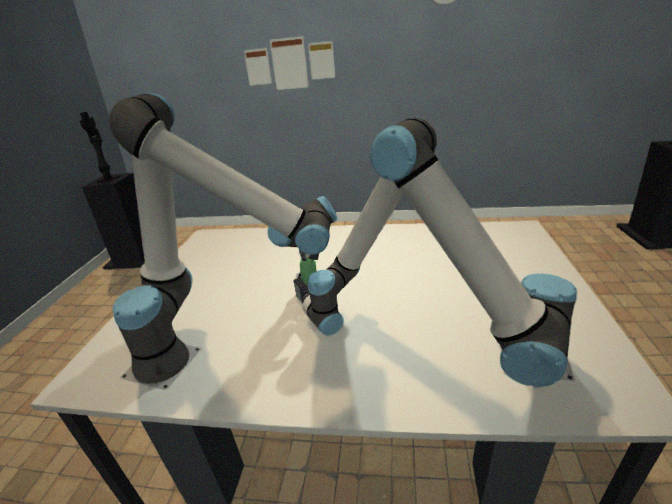

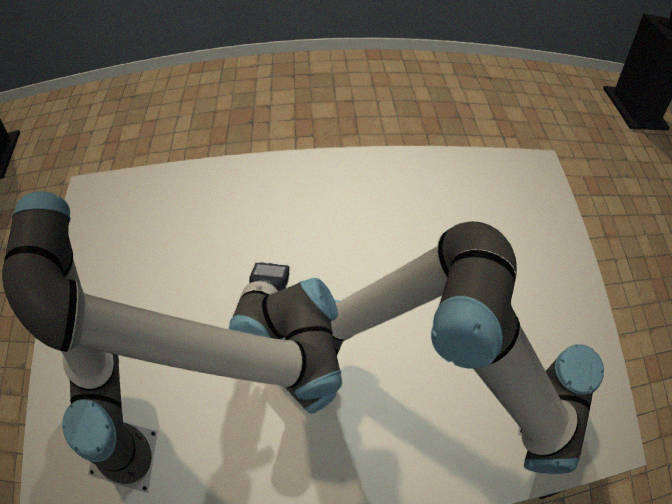

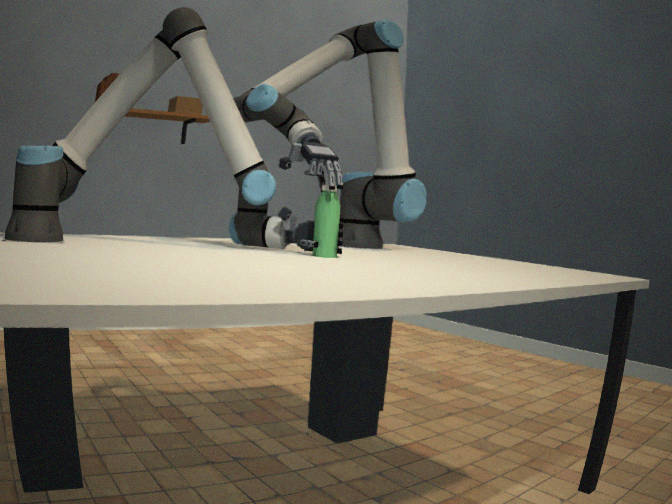

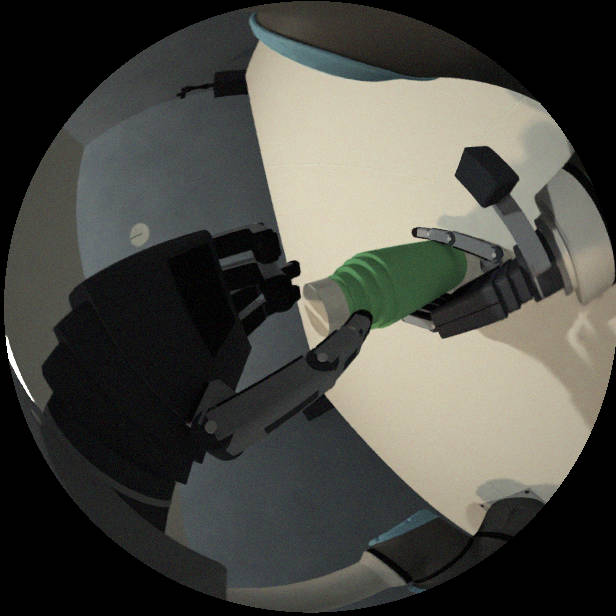

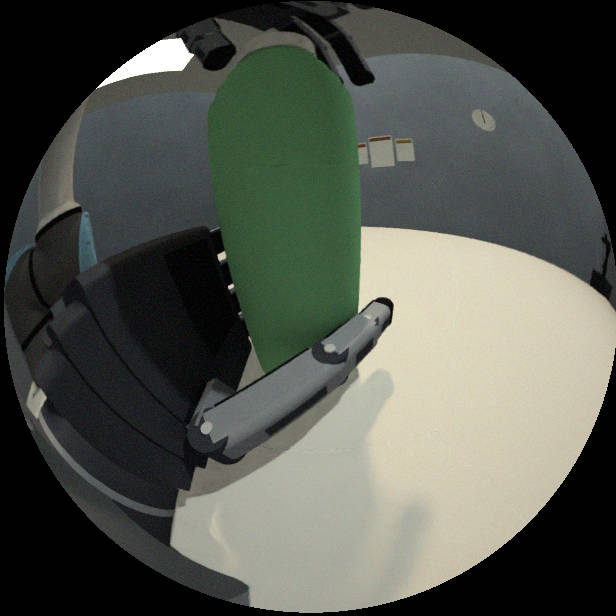

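Scene clock: 70.57 s.
left_arm: end_effector_position=(+0.3865, +0.1438, +0.1882) hand_measured=(-1.000, -1.000, +0.450, +0.450, +0.350, -0.800) hand_load_n=(+0.0, +0.0, +0.0, +0.0, +0.0, +0.0) hand_stopped_by=(target, target, target, target, target, target) hand_force_limit=0.80 hand_speed=0.20 end_effector_quat_wxyz=(-0.168, +0.300, +0.814, -0.469) end_effector_velocity=(+0.000, +0.000, +0.000) end_effector_angular_velocity=(+0.005, -0.001, -0.016) | right_arm: end_effector_position=(+0.4010, +0.1493, +0.0197) hand_measured=(+0.024, +0.042, +0.050, +0.068, +0.608, -1.000) hand_load_n=(+11.0, +7.5, +6.5, +4.0, +23.0, +7.0) hand_stopped_by=(force, force, force, force, force, target) hand_force_limit=1.00 hand_speed=-0.50 end_effector_quat_wxyz=(-0.210, +0.673, +0.228, +0.672) end_effector_velocity=(+0.000, +0.001, +0.001) end_effector_angular_velocity=(+0.002, -0.001, -0.000)
Joint positions: left_arm=[-0.59  -1.159  1.822  0.777  2.608 -1.713] | right_arm=[ 1.281 -0.911  1.953 -1.032  2.09   1.553]
Joint velocities: left_arm=[ 0.001  0.008 -0.007  0.031 -0.002  0.034] | right_arm=[ 0.    -0.001 -0.001 -0.001  0.    -0.   ]
Joint torques (N m, as the arm reports them, + toward a larger angle): left_arm=[ 10.68 -52.67 -35.66   4.75  -0.84   1.6 ] | right_arm=[  9.15 -70.58 -13.12  -1.97   1.24   0.09]
Wrist force (N, on the end effector, along its own x y z axes, offset not removed): left_arm=[0.8 -1.2 -3.8] | right_arm=[9.9 -2.6 -10.5]
Wrist torque (N m, same axes, about the end effector's origin, offset not removed): left_arm=[-0.08 0.07 0.08] | right_arm=[-0.22 0.30 -0.52]
Hand target (left_arm): +0.387, +0.144, +0.188; -0.168, +0.300, +0.814, -0.468
Hand target (right_arm): +0.401, +0.149, +0.020; -0.210, +0.673, +0.228, +0.672
Off the commanded pose (left_arm): 0.000 m, 0 deg.
Off the commanded pose (right_arm): 0.000 m, 0 deg.
move: done; limits=paced
camera_calibration (this result's frames):
cam_left_wrist: T_world_to_cam=[[0.424444, 0.276684, -0.862145, -0.0403322], [0.896272, -0.263641, 0.356636, -0.367853], [-0.128621, -0.924089, -0.359885, 0.384154], [0, 0, 0, 1]] pos_world=[0.396225, 0.269171, 0.234669]
cam_right_wrist: T_world_to_cam=[[0.575809, -0.808767, -0.11975, -0.105371], [-0.483861, -0.219035, -0.847291, 0.24327], [0.659031, 0.54582, -0.517453, -0.208341], [0, 0, 0, 1]] pos_world=[0.315686, 0.0817811, 0.0856957]

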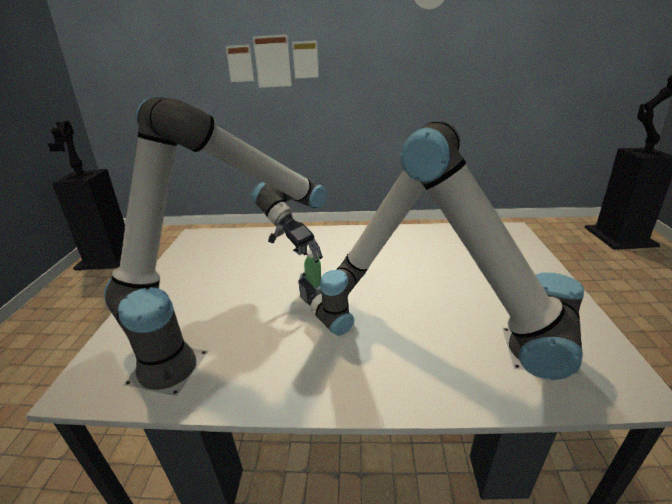

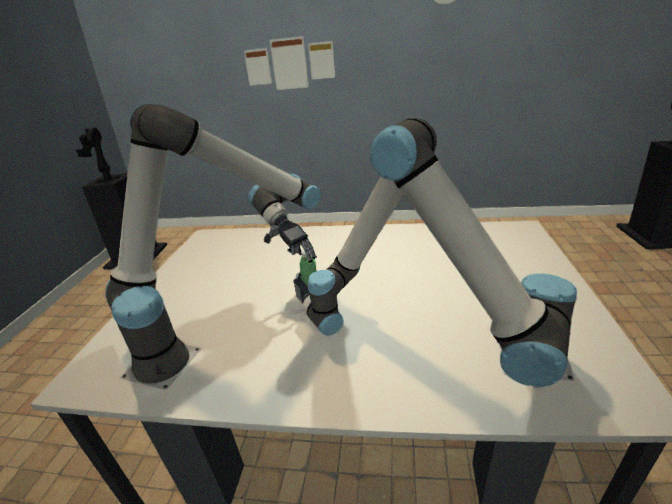

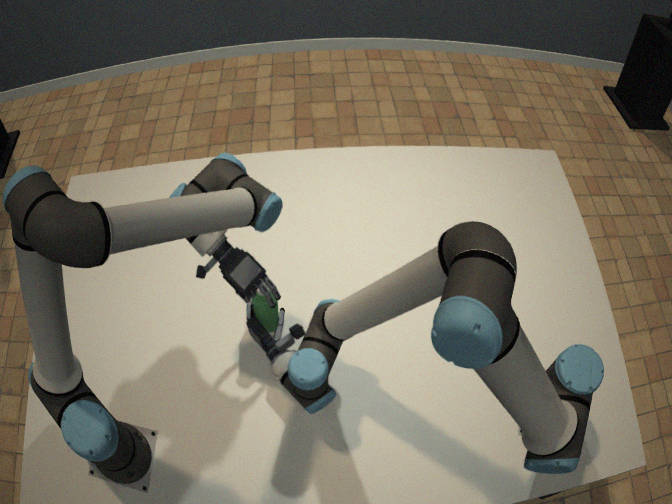

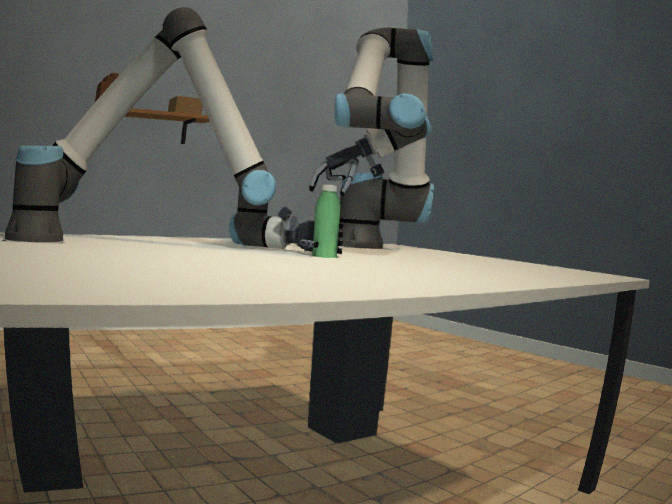

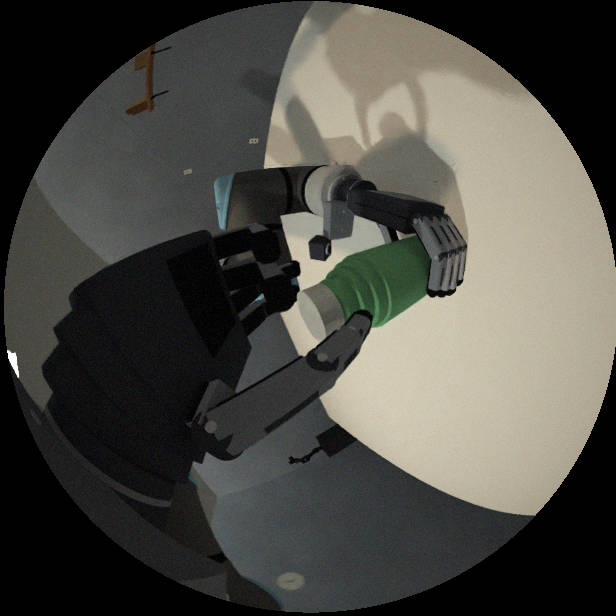

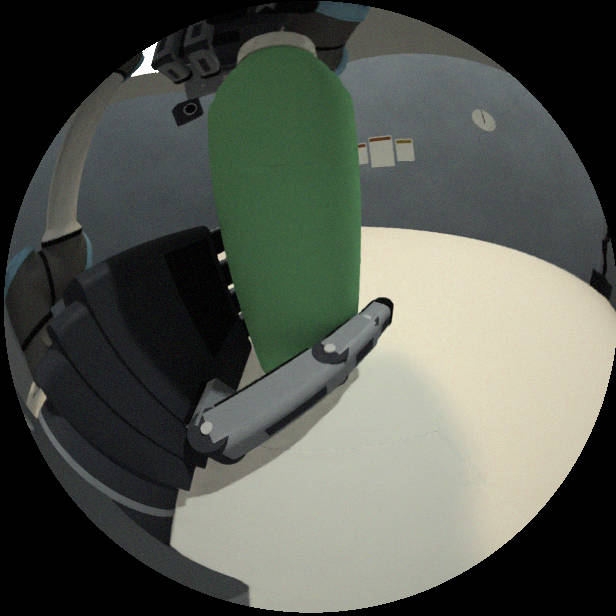

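Scene clock: 71.63 s.
left_arm: end_effector_position=(+0.3865, +0.1438, +0.1882) hand_measured=(-1.000, -1.000, +0.016, +0.102, +0.052, -0.800) hand_load_n=(+0.0, +0.0, +11.5, +11.5, +12.5, +0.5) hand_stopped_by=(target, target, force, force, force, target) hand_force_limit=0.80 hand_speed=-0.60 end_effector_quat_wxyz=(-0.168, +0.300, +0.814, -0.469) end_effector_velocity=(-0.000, +0.000, +0.000) end_effector_angular_velocity=(+0.000, +0.001, +0.000) | right_arm: end_effector_position=(+0.4010, +0.1493, +0.0197) hand_measured=(+0.024, +0.042, +0.050, +0.068, +0.608, -1.000) hand_load_n=(+16.5, +11.0, +8.5, +3.5, +22.5, +3.5) hand_stopped_by=(force, force, force, force, force, target) hand_force_limit=1.00 hand_speed=-0.50 end_effector_quat_wxyz=(-0.210, +0.673, +0.228, +0.672) end_effector_velocity=(-0.000, -0.001, -0.002) end_effector_angular_velocity=(-0.003, +0.002, -0.000)
Joint positions: left_arm=[-0.59  -1.159  1.822  0.777  2.608 -1.713] | right_arm=[ 1.281 -0.911  1.953 -1.032  2.09   1.553]
Joint velocities: left_arm=[ 0.    -0.     0.     0.001  0.     0.   ] | right_arm=[0.    0.002 0.001 0.    0.    0.   ]
Joint torques (N m, as the arm reports them, + toward a larger angle): left_arm=[  0.2  -70.14 -24.5    2.82   2.56  -1.6 ] | right_arm=[ 14.68 -72.65 -12.45  -2.25   1.04  -0.07]
Wrist force (N, on the end effector, along its own x y z axes, offset not removed): left_arm=[0.9 -5.2 7.8] | right_arm=[-0.9 -4.8 6.0]
Wrist torque (N m, same axes, about the end effector's origin, offset not removed): left_arm=[0.03 -0.19 -0.17] | right_arm=[-0.52 -0.61 -0.76]
Hand target (left_arm): +0.387, +0.144, +0.188; -0.168, +0.300, +0.814, -0.469
Hand target (right_arm): +0.401, +0.149, +0.020; -0.210, +0.673, +0.228, +0.672
Off the commanded pose (left_arm): 0.000 m, 0 deg.
Off the commanded pose (right_arm): 0.000 m, 0 deg.
move: done
camera_calibration (this result's frames):
cam_left_wrist: T_world_to_cam=[[0.424429, 0.276716, -0.862142, -0.0403554], [0.896284, -0.263616, 0.356625, -0.367854], [-0.12859, -0.924086, -0.359903, 0.38416], [0, 0, 0, 1]] pos_world=[0.396229, 0.269192, 0.234654]
cam_right_wrist: T_world_to_cam=[[0.575809, -0.808767, -0.11975, -0.105371], [-0.483861, -0.219035, -0.847291, 0.24327], [0.659031, 0.54582, -0.517453, -0.208341], [0, 0, 0, 1]] pos_world=[0.315686, 0.081781, 0.0856957]

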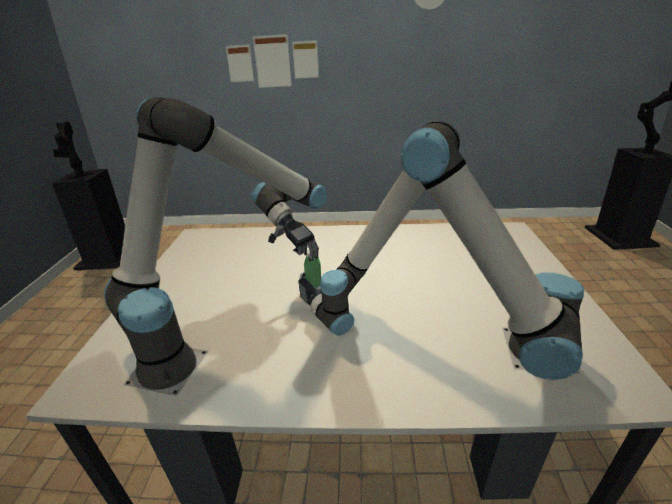

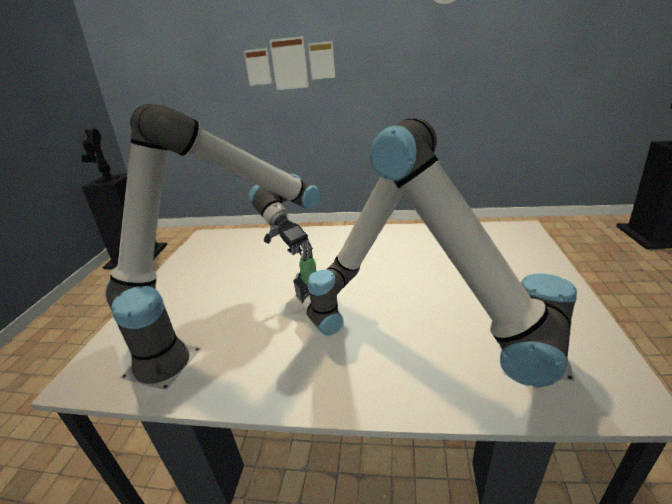

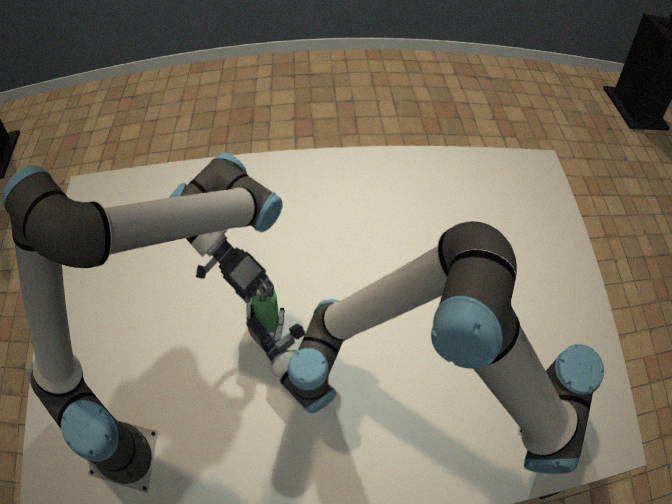

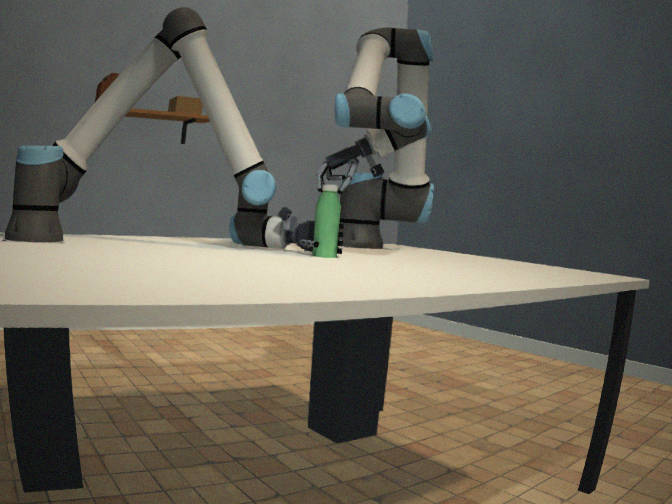

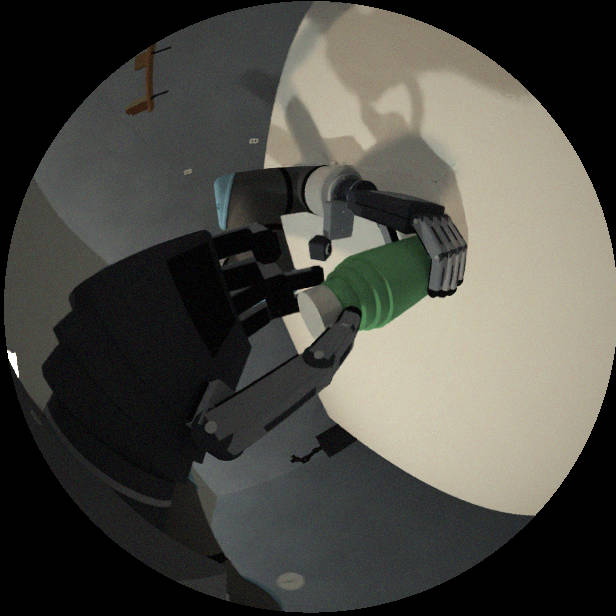

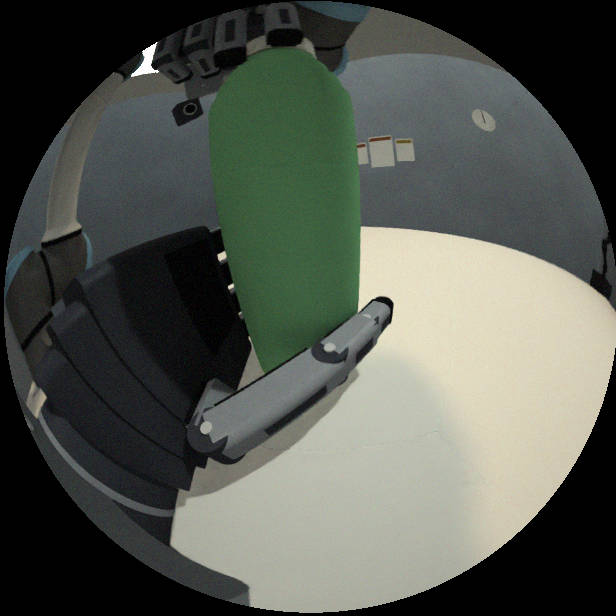

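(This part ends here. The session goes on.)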